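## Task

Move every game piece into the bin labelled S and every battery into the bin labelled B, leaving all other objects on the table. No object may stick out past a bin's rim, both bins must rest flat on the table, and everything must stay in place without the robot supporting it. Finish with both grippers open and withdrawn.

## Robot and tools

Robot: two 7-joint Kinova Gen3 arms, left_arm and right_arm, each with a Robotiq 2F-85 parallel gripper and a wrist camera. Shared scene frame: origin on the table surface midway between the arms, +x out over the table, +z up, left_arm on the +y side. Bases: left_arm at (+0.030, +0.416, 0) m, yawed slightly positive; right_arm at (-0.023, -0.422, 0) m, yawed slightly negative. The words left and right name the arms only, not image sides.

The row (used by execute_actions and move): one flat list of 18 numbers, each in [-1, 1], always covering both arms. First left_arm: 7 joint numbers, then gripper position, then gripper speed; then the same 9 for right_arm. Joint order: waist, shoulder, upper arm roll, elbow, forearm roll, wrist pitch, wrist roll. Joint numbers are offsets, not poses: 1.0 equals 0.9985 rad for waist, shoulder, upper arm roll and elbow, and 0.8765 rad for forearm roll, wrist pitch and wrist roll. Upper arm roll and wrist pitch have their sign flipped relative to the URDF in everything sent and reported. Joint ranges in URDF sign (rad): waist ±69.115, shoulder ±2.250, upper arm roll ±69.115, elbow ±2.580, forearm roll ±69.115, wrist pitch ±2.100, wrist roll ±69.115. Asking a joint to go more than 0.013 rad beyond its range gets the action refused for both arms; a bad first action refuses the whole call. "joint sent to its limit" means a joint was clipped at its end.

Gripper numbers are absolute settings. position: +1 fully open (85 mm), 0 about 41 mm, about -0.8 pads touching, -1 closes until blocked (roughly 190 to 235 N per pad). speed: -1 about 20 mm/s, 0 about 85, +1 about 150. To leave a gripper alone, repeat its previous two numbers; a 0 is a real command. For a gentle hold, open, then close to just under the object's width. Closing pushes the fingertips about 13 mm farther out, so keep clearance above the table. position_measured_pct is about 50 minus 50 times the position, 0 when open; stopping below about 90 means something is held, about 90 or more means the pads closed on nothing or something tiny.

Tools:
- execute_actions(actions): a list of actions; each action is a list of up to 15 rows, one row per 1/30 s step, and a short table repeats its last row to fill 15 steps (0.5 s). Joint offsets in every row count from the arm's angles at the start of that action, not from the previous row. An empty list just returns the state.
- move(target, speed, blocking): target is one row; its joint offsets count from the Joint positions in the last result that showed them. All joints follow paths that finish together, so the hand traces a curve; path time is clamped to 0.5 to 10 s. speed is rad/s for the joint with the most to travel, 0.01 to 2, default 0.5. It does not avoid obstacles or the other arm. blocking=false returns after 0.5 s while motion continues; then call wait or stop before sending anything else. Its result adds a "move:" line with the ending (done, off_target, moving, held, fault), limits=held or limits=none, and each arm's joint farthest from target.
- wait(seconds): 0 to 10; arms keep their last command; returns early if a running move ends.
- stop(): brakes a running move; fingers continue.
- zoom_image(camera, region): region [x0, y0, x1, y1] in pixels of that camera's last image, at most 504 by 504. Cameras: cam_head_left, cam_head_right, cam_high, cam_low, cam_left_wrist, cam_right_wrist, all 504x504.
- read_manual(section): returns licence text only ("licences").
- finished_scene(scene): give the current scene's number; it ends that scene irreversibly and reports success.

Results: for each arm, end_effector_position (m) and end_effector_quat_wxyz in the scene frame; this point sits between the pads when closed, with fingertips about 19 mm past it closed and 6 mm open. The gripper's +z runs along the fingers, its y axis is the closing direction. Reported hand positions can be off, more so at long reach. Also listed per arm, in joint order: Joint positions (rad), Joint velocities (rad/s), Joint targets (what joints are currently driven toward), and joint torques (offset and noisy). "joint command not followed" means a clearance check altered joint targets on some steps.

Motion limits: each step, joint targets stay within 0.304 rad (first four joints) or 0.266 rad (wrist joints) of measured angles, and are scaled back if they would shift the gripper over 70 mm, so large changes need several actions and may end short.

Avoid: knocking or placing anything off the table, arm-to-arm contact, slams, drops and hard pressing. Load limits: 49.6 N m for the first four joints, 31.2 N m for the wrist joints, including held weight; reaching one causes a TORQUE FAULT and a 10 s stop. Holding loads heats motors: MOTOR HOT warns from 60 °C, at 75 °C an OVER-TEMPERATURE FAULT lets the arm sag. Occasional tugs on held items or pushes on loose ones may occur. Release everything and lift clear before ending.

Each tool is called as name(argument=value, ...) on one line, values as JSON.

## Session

execute_actions(actions=[])

Scene clock: 0.00 s.
left_arm: end_effector_position=(+0.2151, +0.4205, +0.3583) position_measured_pct=0.0 end_effector_quat_wxyz=(+0.498, +0.590, +0.596, -0.220) | right_arm: end_effector_position=(+0.5689, +0.0253, +0.2541) position_measured_pct=0.0 end_effector_quat_wxyz=(-0.265, +0.797, +0.360, +0.407)
Joint names: [waist, shoulder, upper arm roll, elbow, forearm roll, wrist pitch, wrist roll]
Joint positions: left_arm=[-0.506  0.194  0.846  2.187  0.542 -1.942  4.627] | right_arm=[-0.533  0.661  0.008  1.591 -1.72  -0.412  0.288]
Joint velocities: left_arm=[-0.     0.001  0.    -0.     0.    -0.    -0.002] | right_arm=[-0.     0.     0.    -0.     0.001 -0.    -0.   ]
Joint torques (N m, as the joint torque sensors report them, + toward a larger Joint positions number): no reading
Motor temperatures (°C, as the motors report them): left_arm=[26 34 29 28 31 33 34] | right_arm=[31 27 27 29 37 38 32]
Joint targets: left_arm=[-0.506 0.194 0.846 2.187 0.542 -1.942 4.627] | right_arm=[-0.533 0.661 0.008 1.591 -1.720 -0.412 0.288]

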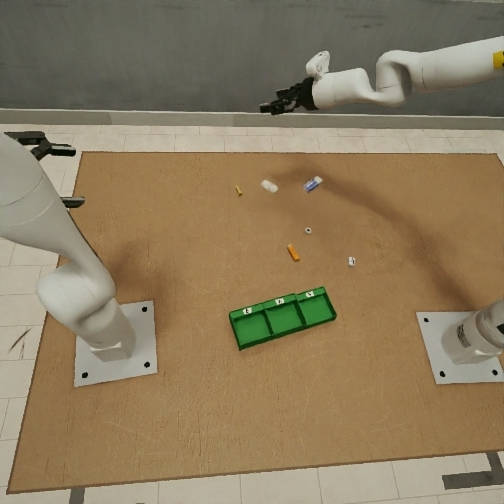

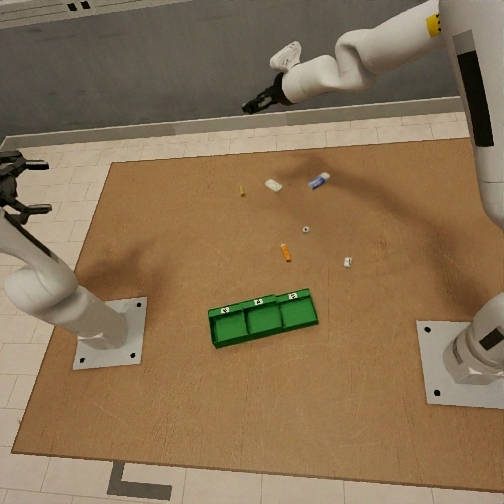

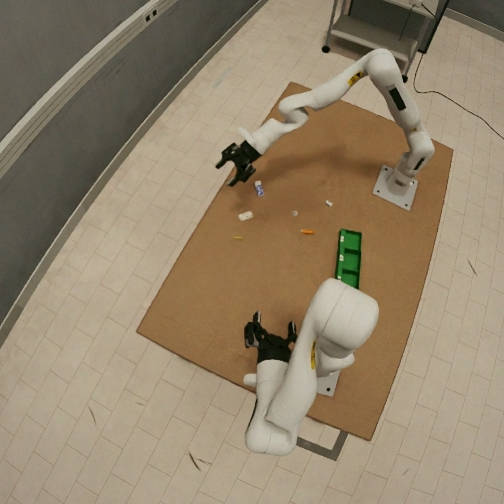

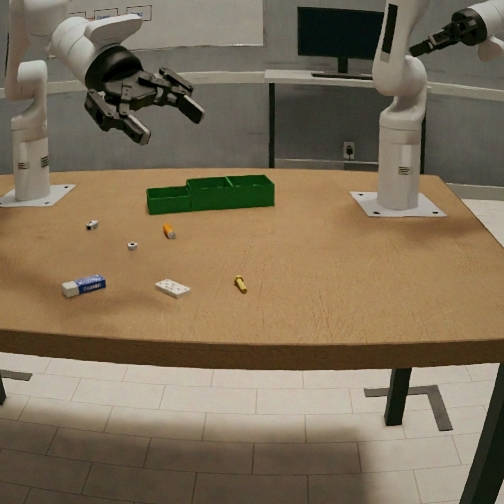

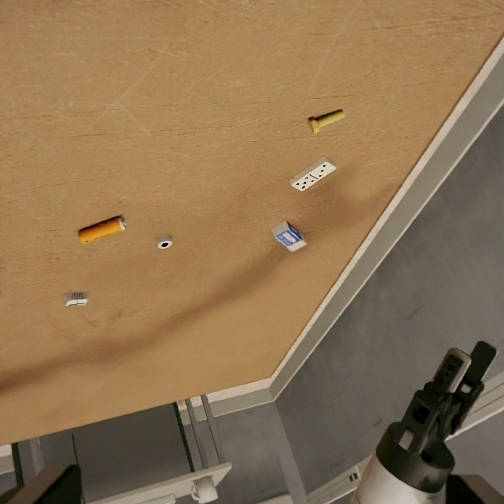

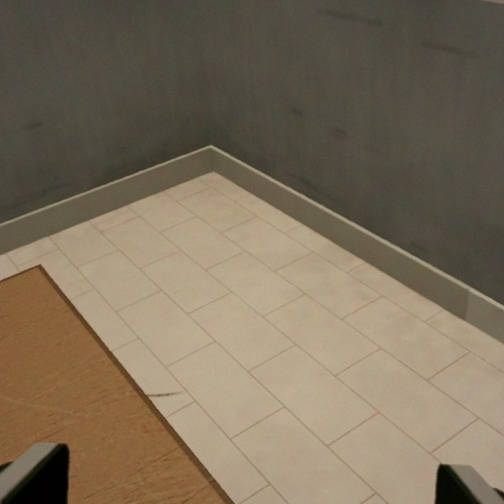

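execute_actions(actions=[])

zoom_image(camera="cam_head_left", region=[200,150,400,350])

Scene clock: 15.77 s.
left_arm: end_effector_position=(+0.2151, +0.4205, +0.3583) position_measured_pct=0.0 end_effector_quat_wxyz=(+0.498, +0.590, +0.596, -0.220) | right_arm: end_effector_position=(+0.5689, +0.0253, +0.2541) position_measured_pct=0.0 end_effector_quat_wxyz=(-0.265, +0.797, +0.360, +0.407)
Joint names: [waist, shoulder, upper arm roll, elbow, forearm roll, wrist pitch, wrist roll]
Joint positions: left_arm=[-0.506  0.194  0.846  2.187  0.542 -1.942  4.627] | right_arm=[-0.533  0.661  0.008  1.591 -1.72  -0.412  0.288]
Joint velocities: left_arm=[ 0.     0.002 -0.    -0.001  0.001 -0.001 -0.   ] | right_arm=[-0.001  0.     0.    -0.001  0.001 -0.001  0.   ]
Joint torques (N m, as the joint torque sensors report them, + toward a larger Joint positions number): left_arm=[ 0.19 -7.53  0.55 -3.77  0.55 -2.73 -0.21] | right_arm=[ -0.01 -22.87   0.84  -8.71  -0.94  -1.23  -0.31]
Motor temperatures (°C, as the motors report them): left_arm=[26 33 29 28 31 33 34] | right_arm=[31 27 27 29 37 38 32]
Joint targets: left_arm=[-0.506 0.194 0.846 2.187 0.542 -1.942 4.627] | right_arm=[-0.533 0.661 0.008 1.591 -1.720 -0.412 0.288]

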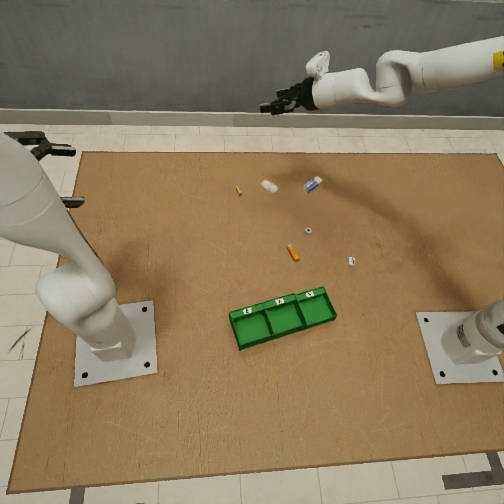

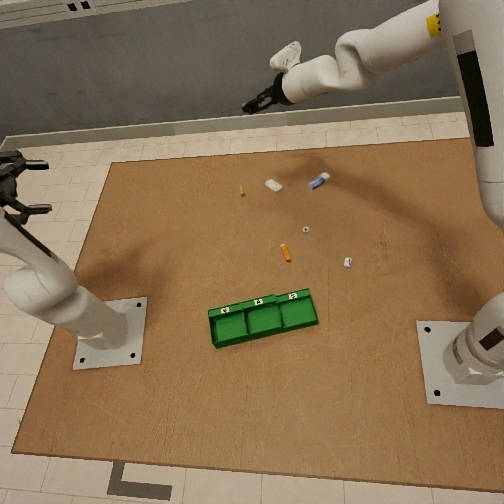

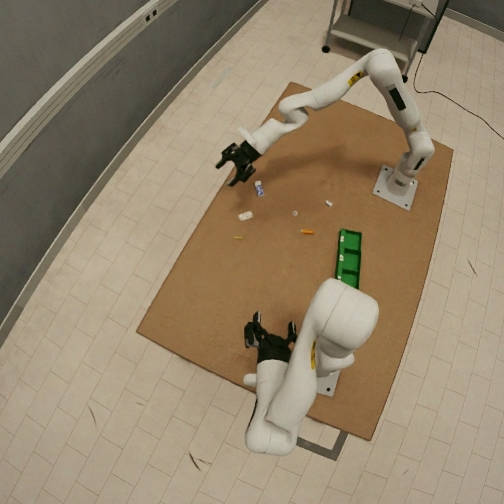

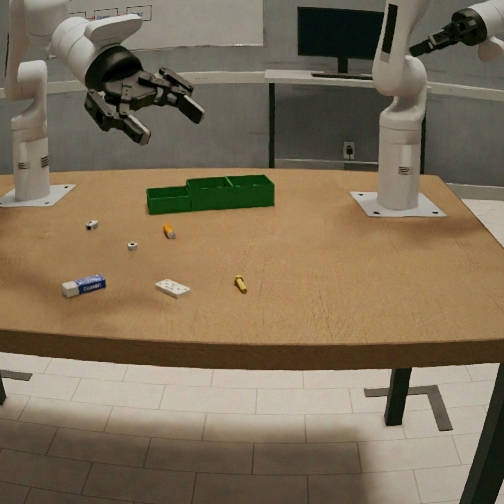

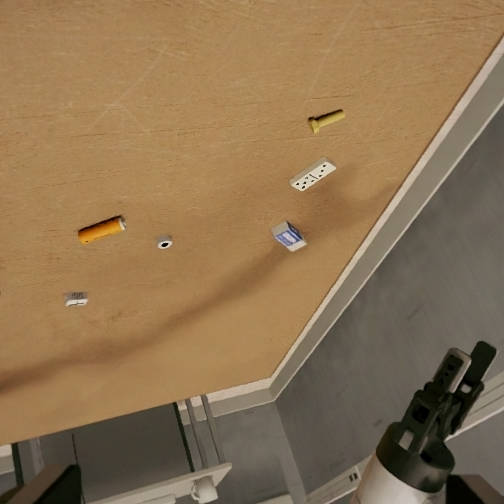

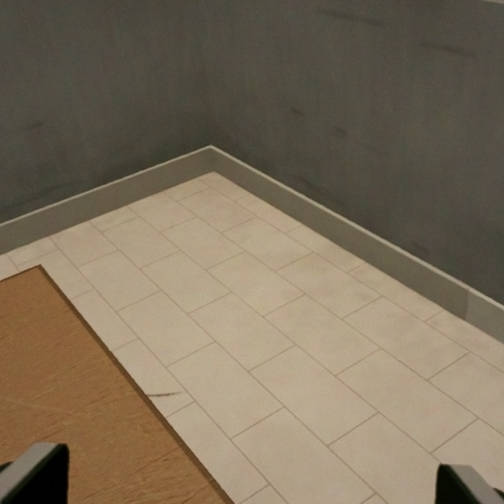

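Region (200, 150, 400, 350) of cam_head_left's 504x504 image, scaled by 2.520, with more detail than that image has.

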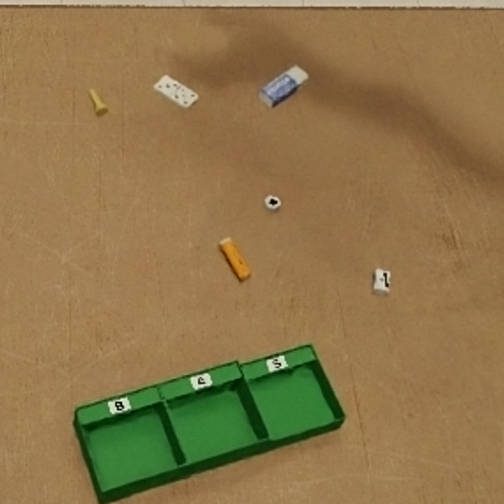

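zoom_image(camera="cam_low", region=[50,190,270,310])

zoom_image(camera="cam_left_wrist", region=[40,190,220,330])

zoom_image(camera="cam_head_left", region=[270,210,380,290])

move(target=[0.5,0.1,-0.85,-0.5,-0.62,0.6,0,1,1, -0.5,-0.36,0,-0.1,1,-1,0,1,1], speed=1.2)

Region (50, 190, 270, 310) of cam_low's 504x504 image, scaled by 2.291, with more detail than that image has; it fills the top 275 rows of this view, and the rest is white.

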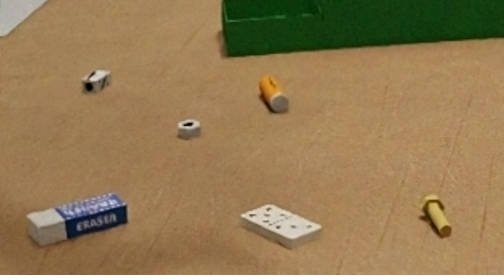

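Region (40, 190, 220, 330) of cam_left_wrist's 504x504 image, scaled by 2.800.

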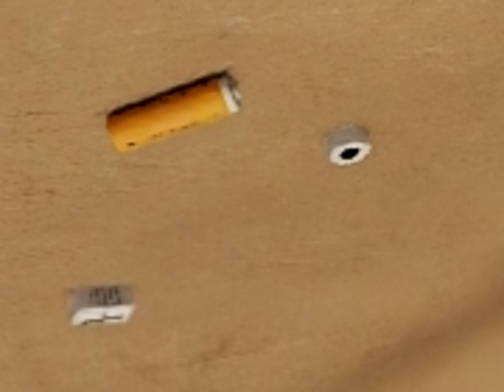

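Region (270, 210, 380, 290) of cam_head_left's 504x504 image, scaled by 4.582, with more detail than that image has; it fills the top 367 rows of this view, and the rest is white.

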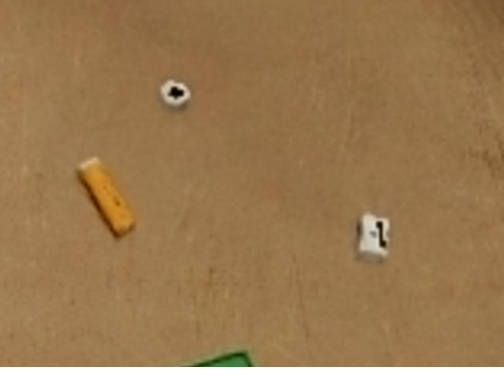

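Scene clock: 22.80 s.
left_arm: end_effector_position=(+0.3622, +0.4312, +0.2608) position_measured_pct=0.0 end_effector_quat_wxyz=(+0.013, +0.992, +0.017, -0.127) | right_arm: end_effector_position=(+0.0582, +0.0840, +0.4047) position_measured_pct=0.0 end_effector_quat_wxyz=(-0.351, +0.224, +0.889, +0.188)
Joint names: [waist, shoulder, upper arm roll, elbow, forearm roll, wrist pitch, wrist roll]
Joint positions: left_arm=[-0.007  0.294 -0.003  1.688 -0.001 -1.416  4.627] | right_arm=[-1.032  0.301  0.008  1.491 -0.844 -1.288  0.288]
Joint velocities: left_arm=[ 0.    -0.001 -0.001  0.    -0.    -0.     0.001] | right_arm=[-0.002 -0.001 -0.    -0.     0.001  0.002  0.   ]
Joint torques (N m, as the joint torque sensors report them, + toward a larger Joint positions number): left_arm=[  0.14 -13.59  -0.1   -7.11  -0.18  -0.93  -0.21] | right_arm=[  0.55 -16.18   0.81  -8.53  -2.06  -0.16  -0.34]
Motor temperatures (°C, as the motors report them): left_arm=[26 33 29 28 31 33 34] | right_arm=[31 28 27 29 37 38 32]
Joint targets: left_arm=[-0.007 0.294 -0.003 1.688 -0.001 -1.416 4.627] | right_arm=[-1.032 0.301 0.008 1.491 -0.844 -1.288 0.288]
move: done; limits=none; left_arm: farthest joint: the waist, 0.000 radians from its target (0.499 radians at the start); right_arm: farthest joint: the waist, 0.001 radians from its target (0.500 radians at the start)

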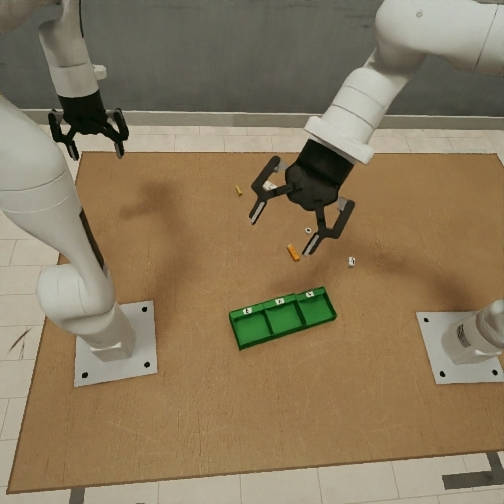

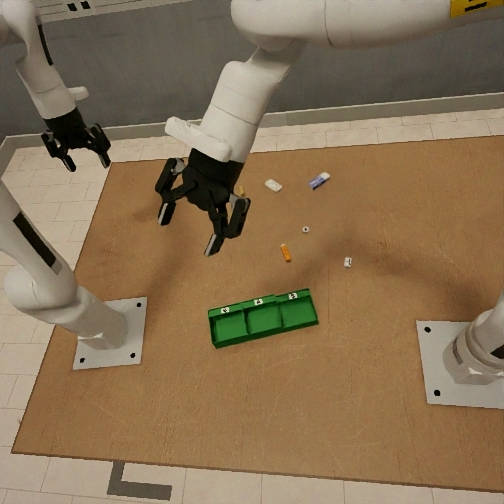

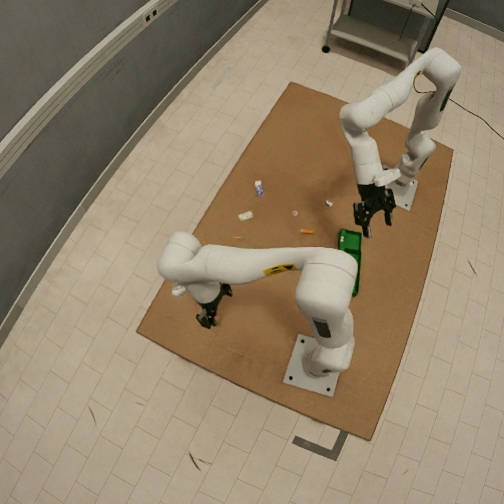

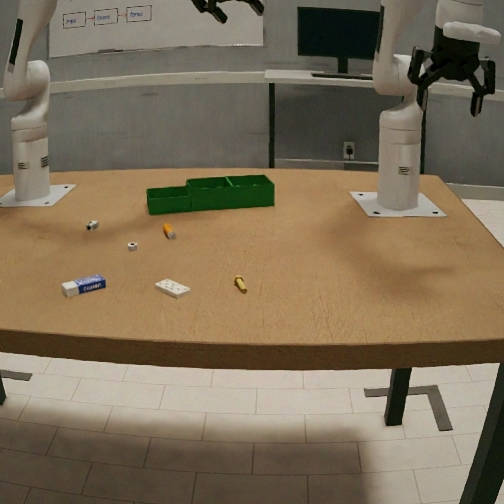

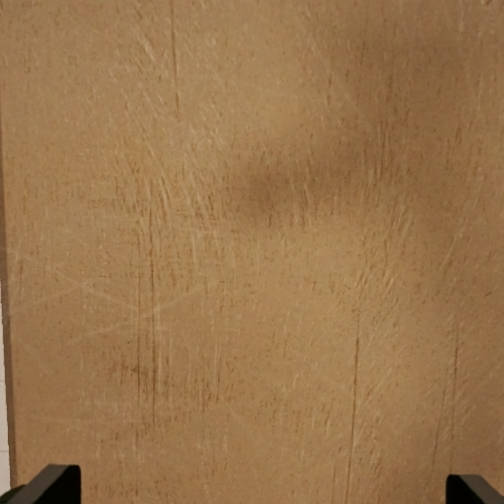

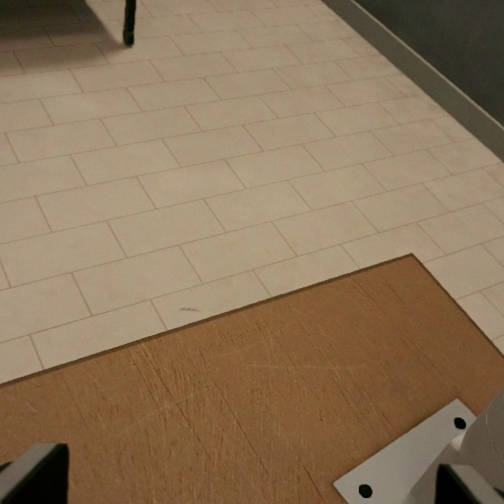

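move(target=[0.6,0.15,0,-0.05,0,0.25,-1,1,1, 1,0,0,0,0.963,0,0,1,1], speed=1.2)

move(target=[0.604,0.184,0,-0.065,0,0.29,-0.73,1,1, 1,0,0,0,0,0,0,1,1], speed=1.2)

Scene clock: 41.03 s.
left_arm: end_effector_position=(+0.3851, +0.2039, +0.2028) position_measured_pct=0.0 end_effector_quat_wxyz=(+0.016, +0.750, -0.658, -0.066) | right_arm: end_effector_position=(+0.4272, -0.4400, +0.3066) position_measured_pct=0.0 end_effector_quat_wxyz=(+0.023, +0.592, +0.805, +0.019)
Joint names: [waist, shoulder, upper arm roll, elbow, forearm roll, wrist pitch, wrist roll]
Joint positions: left_arm=[ 0.592  0.444 -0.003  1.638 -0.001 -1.197  3.75 ] | right_arm=[-0.033  0.301  0.008  1.491  0.    -1.288  0.288]
Joint velocities: left_arm=[-0.001  0.001  0.001  0.    -0.001  0.001 -0.001] | right_arm=[ 0.002  0.001  0.     0.001  0.    -0.001 -0.   ]
Joint torques (N m, as the joint torque sensors report them, + toward a larger Joint positions number): left_arm=[  0.25 -16.35  -0.22  -6.82  -0.09  -0.52  -0.19] | right_arm=[ -0.09 -15.9    0.38  -8.44  -0.04  -0.02  -0.36]
Motor temperatures (°C, as the motors report them): left_arm=[26 33 29 28 31 33 34] | right_arm=[31 28 27 29 37 38 32]
Joint targets: left_arm=[0.592 0.444 -0.003 1.638 -0.001 -1.197 3.750] | right_arm=[-0.033 0.301 0.008 1.491 0.000 -1.288 0.288]
move: done; limits=none; left_arm: farthest joint: the waist, 0.000 radians from its target (0.599 radians at the start); right_arm: farthest joint: the waist, 0.000 radians from its target (0.998 radians at the start)

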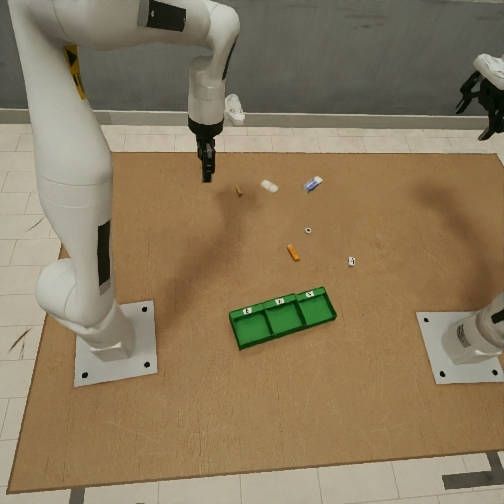

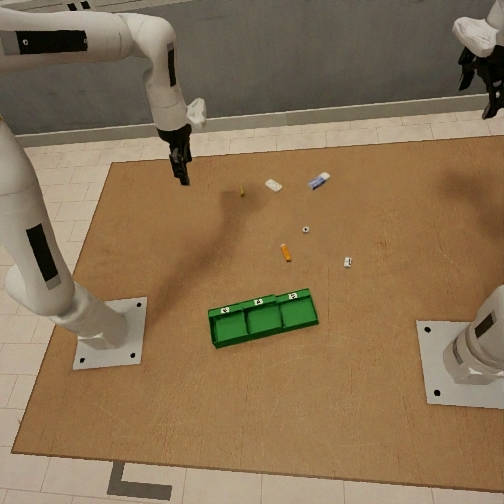

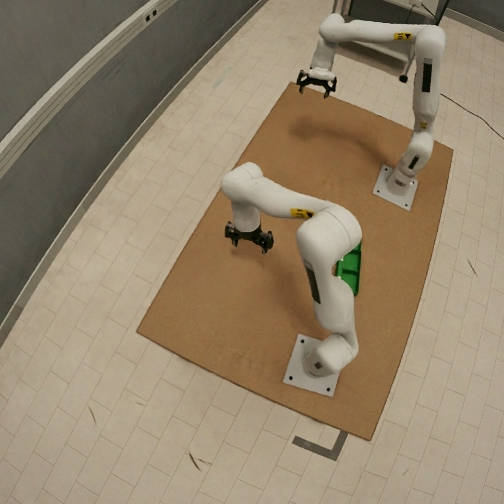

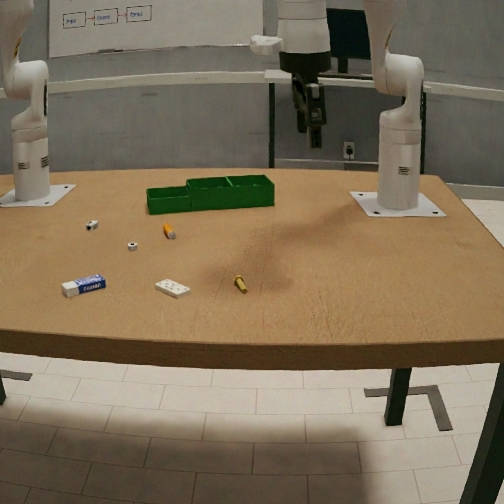

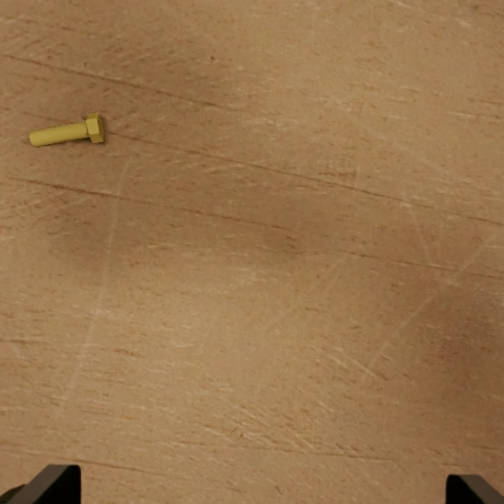

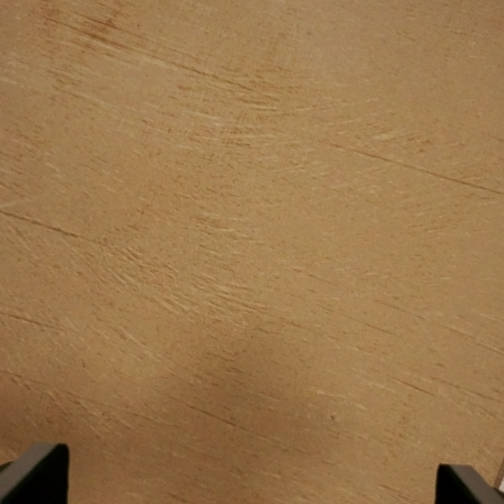

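Scene clock: 42.90 s.
left_arm: end_effector_position=(+0.2436, -0.0379, +0.1291) position_measured_pct=0.0 end_effector_quat_wxyz=(-0.001, -0.227, +0.974, +0.000) | right_arm: end_effector_position=(+0.2053, -0.8103, +0.3066) position_measured_pct=0.0 end_effector_quat_wxyz=(+0.030, +0.905, +0.424, +0.006)
Joint names: [waist, shoulder, upper arm roll, elbow, forearm roll, wrist pitch, wrist roll]
Joint positions: left_arm=[ 1.195  0.628 -0.003  1.573 -0.001 -0.942  3.111] | right_arm=[ 0.965  0.301  0.008  1.491  0.    -1.288  0.288]
Joint velocities: left_arm=[ 0.     0.001 -0.     0.    -0.001 -0.001 -0.001] | right_arm=[ 0.004  0.     0.    -0.     0.     0.001  0.   ]
Joint torques (N m, as the joint torque sensors report them, + toward a larger Joint positions number): left_arm=[  0.11 -19.35  -0.44  -6.78  -0.14  -0.22  -0.31] | right_arm=[ -0.39 -15.84   0.18  -8.25  -0.1    0.04  -0.34]
Motor temperatures (°C, as the motors report them): left_arm=[26 33 29 28 31 33 34] | right_arm=[31 28 27 29 37 38 32]
Joint targets: left_arm=[1.195 0.628 -0.003 1.573 -0.001 -0.942 3.111] | right_arm=[0.965 0.301 0.008 1.491 0.000 -1.288 0.288]
move: done; limits=none; left_arm: farthest joint: the waist, 0.000 radians from its target (0.603 radians at the start); right_arm: farthest joint: the waist, 0.001 radians from its target (0.999 radians at the start)

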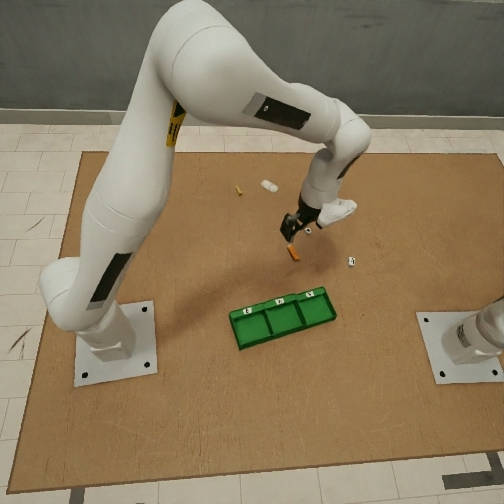

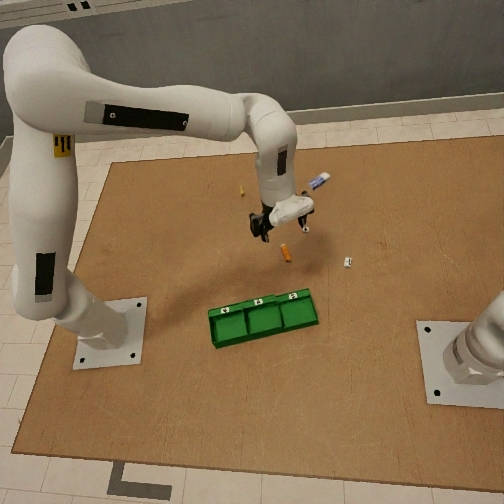

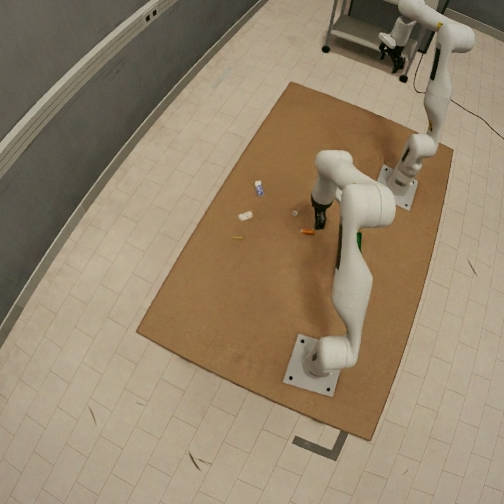

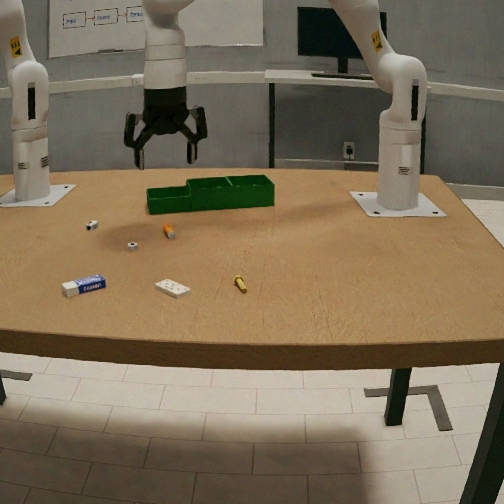

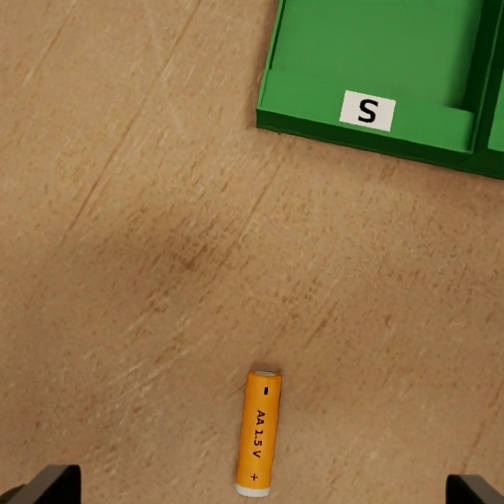

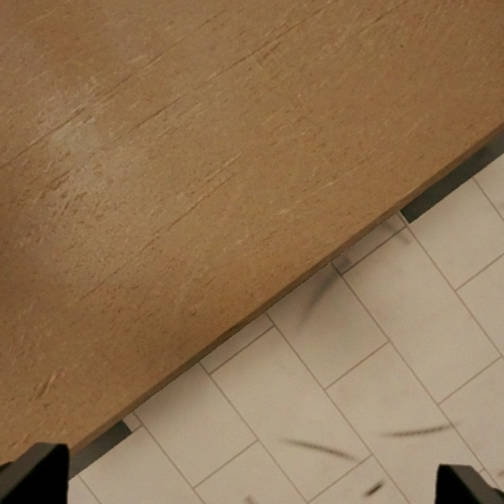

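move(target=[-0.0215,0.182,0,0.067,0,0.285,-0.118,0.2,1, 0,0,0,0,0,0,0,1,1], speed=0.5)

move(target=[0,0,0,0,0,0,0,-1,0.5, 0,0,0,0,0,0,0,1,1])

Scene clock: 53.77 s.
left_arm: end_effector_position=(+0.2554, -0.0373, +0.0221) position_measured_pct=40.1 end_effector_quat_wxyz=(-0.001, -0.187, +0.982, -0.000) | right_arm: end_effector_position=(+0.2053, -0.8103, +0.3066) position_measured_pct=0.0 end_effector_quat_wxyz=(+0.030, +0.905, +0.424, +0.006)
Joint names: [waist, shoulder, upper arm roll, elbow, forearm roll, wrist pitch, wrist roll]
Joint positions: left_arm=[ 1.174  0.809 -0.003  1.64  -0.001 -0.693  3.007] | right_arm=[ 0.965  0.301  0.008  1.491  0.    -1.288  0.288]
Joint velocities: left_arm=[-0.     0.004  0.001  0.    -0.    -0.     0.001] | right_arm=[-0.    -0.    -0.    -0.    -0.002 -0.     0.   ]
Joint torques (N m, as the joint torque sensors report them, + toward a larger Joint positions number): left_arm=[  0.18 -20.28  -0.36  -5.08  -0.12  -0.24  -0.22] | right_arm=[  0.3  -15.79   0.31  -8.4   -0.07  -0.07  -0.33]
Motor temperatures (°C, as the motors report them): left_arm=[26 34 29 28 31 33 34] | right_arm=[31 28 27 29 37 38 32]
Joint targets: left_arm=[1.174 0.809 -0.003 1.640 -0.001 -0.693 3.007] | right_arm=[0.965 0.301 0.008 1.491 0.000 -1.288 0.288]
move: done; limits=none; left_arm: farthest joint: the shoulder, 0.001 radians from its target (0.182 radians at the start); right_arm: farthest joint: the waist, 0.000 radians from its target (0.000 radians at the start)

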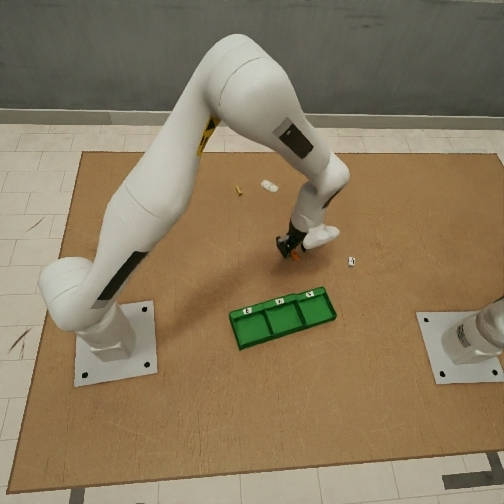

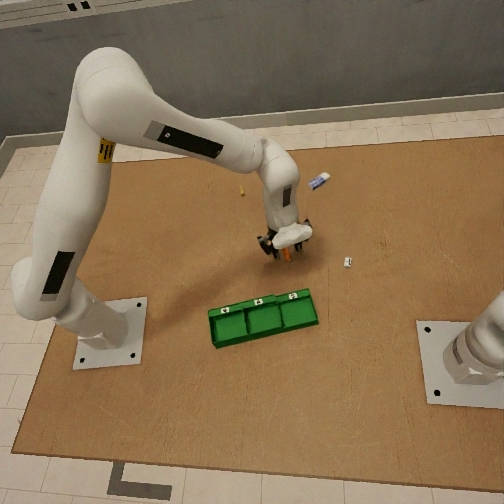

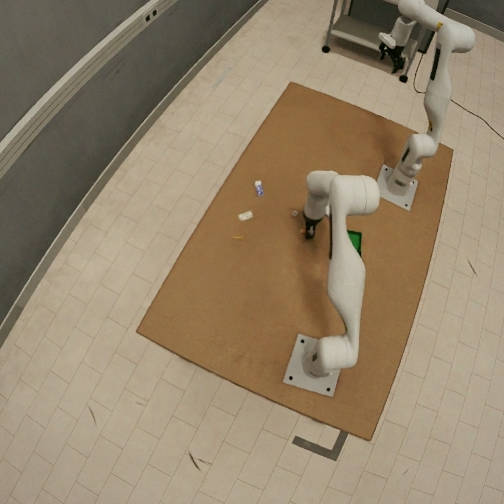

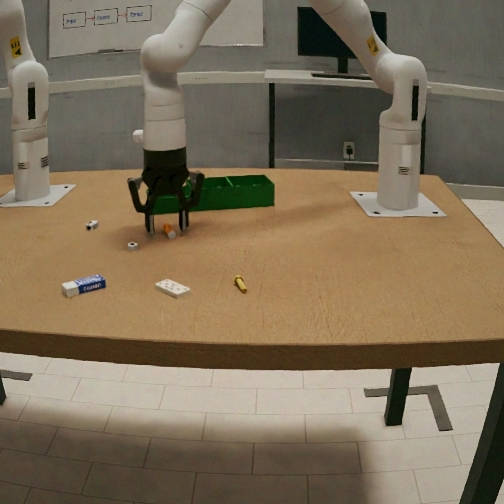

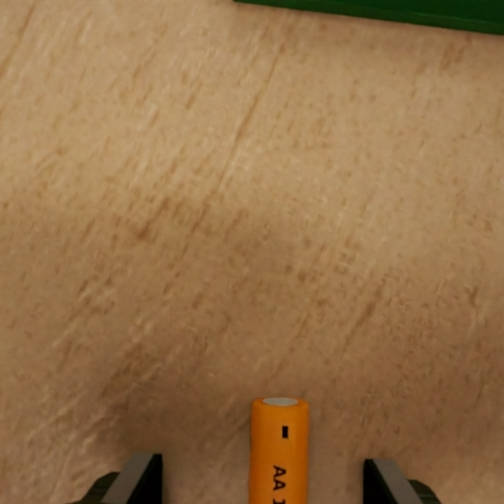

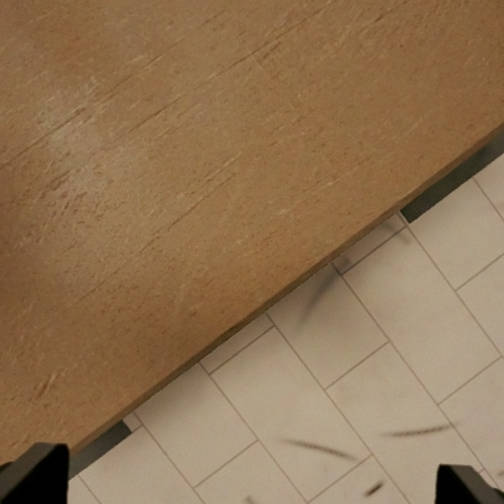

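Scene clock: 54.40 s.
left_arm: end_effector_position=(+0.2555, -0.0376, +0.0225) position_measured_pct=81.0 end_effector_quat_wxyz=(-0.000, -0.187, +0.982, -0.001) | right_arm: end_effector_position=(+0.2053, -0.8103, +0.3066) position_measured_pct=0.0 end_effector_quat_wxyz=(+0.030, +0.905, +0.424, +0.006)
Joint names: [waist, shoulder, upper arm roll, elbow, forearm roll, wrist pitch, wrist roll]
Joint positions: left_arm=[ 1.174  0.808 -0.003  1.639 -0.001 -0.693  3.007] | right_arm=[ 0.965  0.301  0.008  1.491  0.    -1.288  0.288]
Joint velocities: left_arm=[ 0.     0.002  0.     0.    -0.     0.001  0.   ] | right_arm=[ 0.    -0.    -0.    -0.    -0.001  0.001  0.   ]
Joint torques (N m, as the joint torque sensors report them, + toward a larger Joint positions number): left_arm=[  0.13 -19.93  -0.35  -4.96  -0.16  -0.11  -0.26] | right_arm=[  0.03 -15.66   0.38  -8.37  -0.15  -0.05  -0.34]
Motor temperatures (°C, as the motors report them): left_arm=[26 34 29 28 31 33 34] | right_arm=[31 28 27 29 37 38 32]
Joint targets: left_arm=[1.174 0.809 -0.003 1.640 -0.001 -0.693 3.007] | right_arm=[0.965 0.301 0.008 1.491 0.000 -1.288 0.288]
move: done; limits=none; left_arm: farthest joint: the shoulder, 0.001 radians from its target (0.000 radians at the start); right_arm: farthest joint: the waist, 0.000 radians from its target (0.000 radians at the start)

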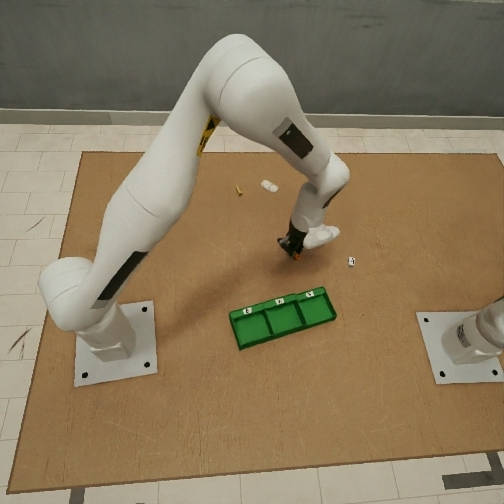

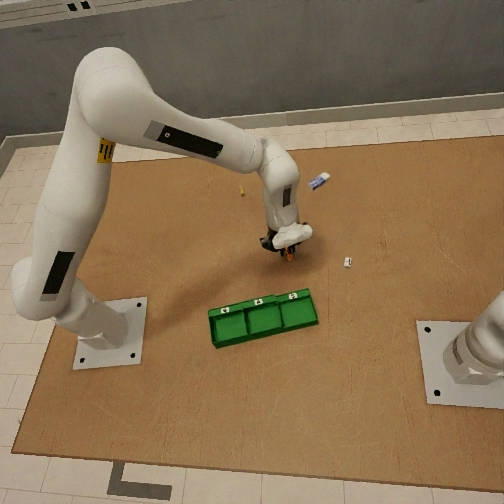

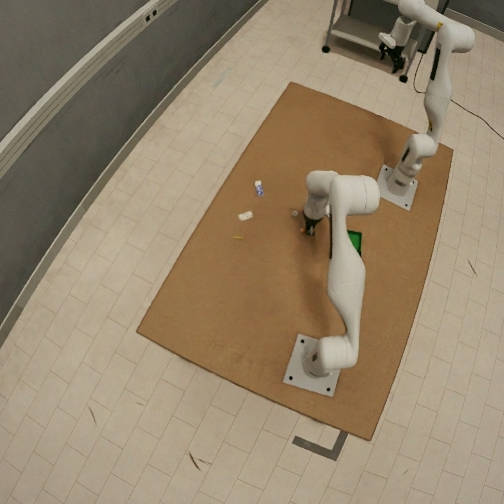

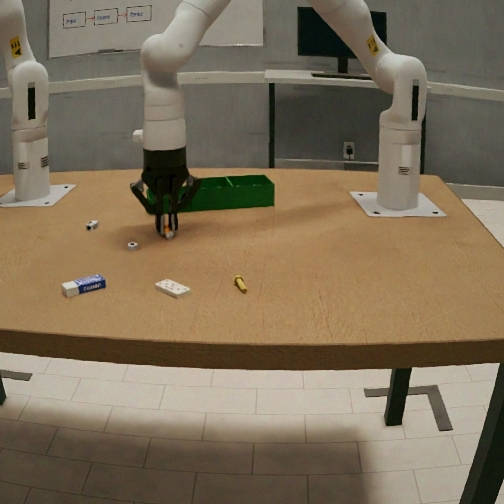

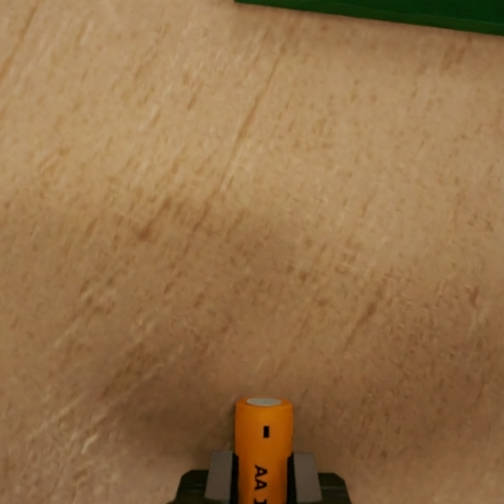

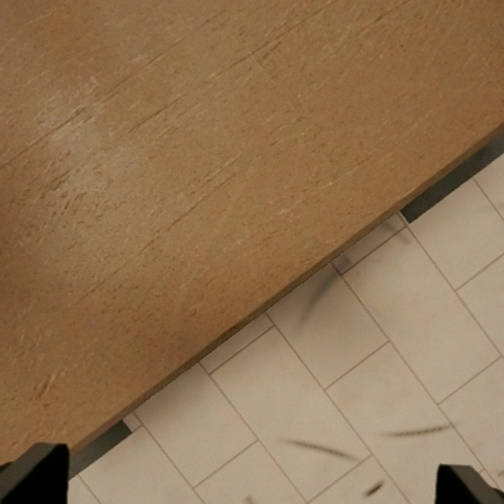

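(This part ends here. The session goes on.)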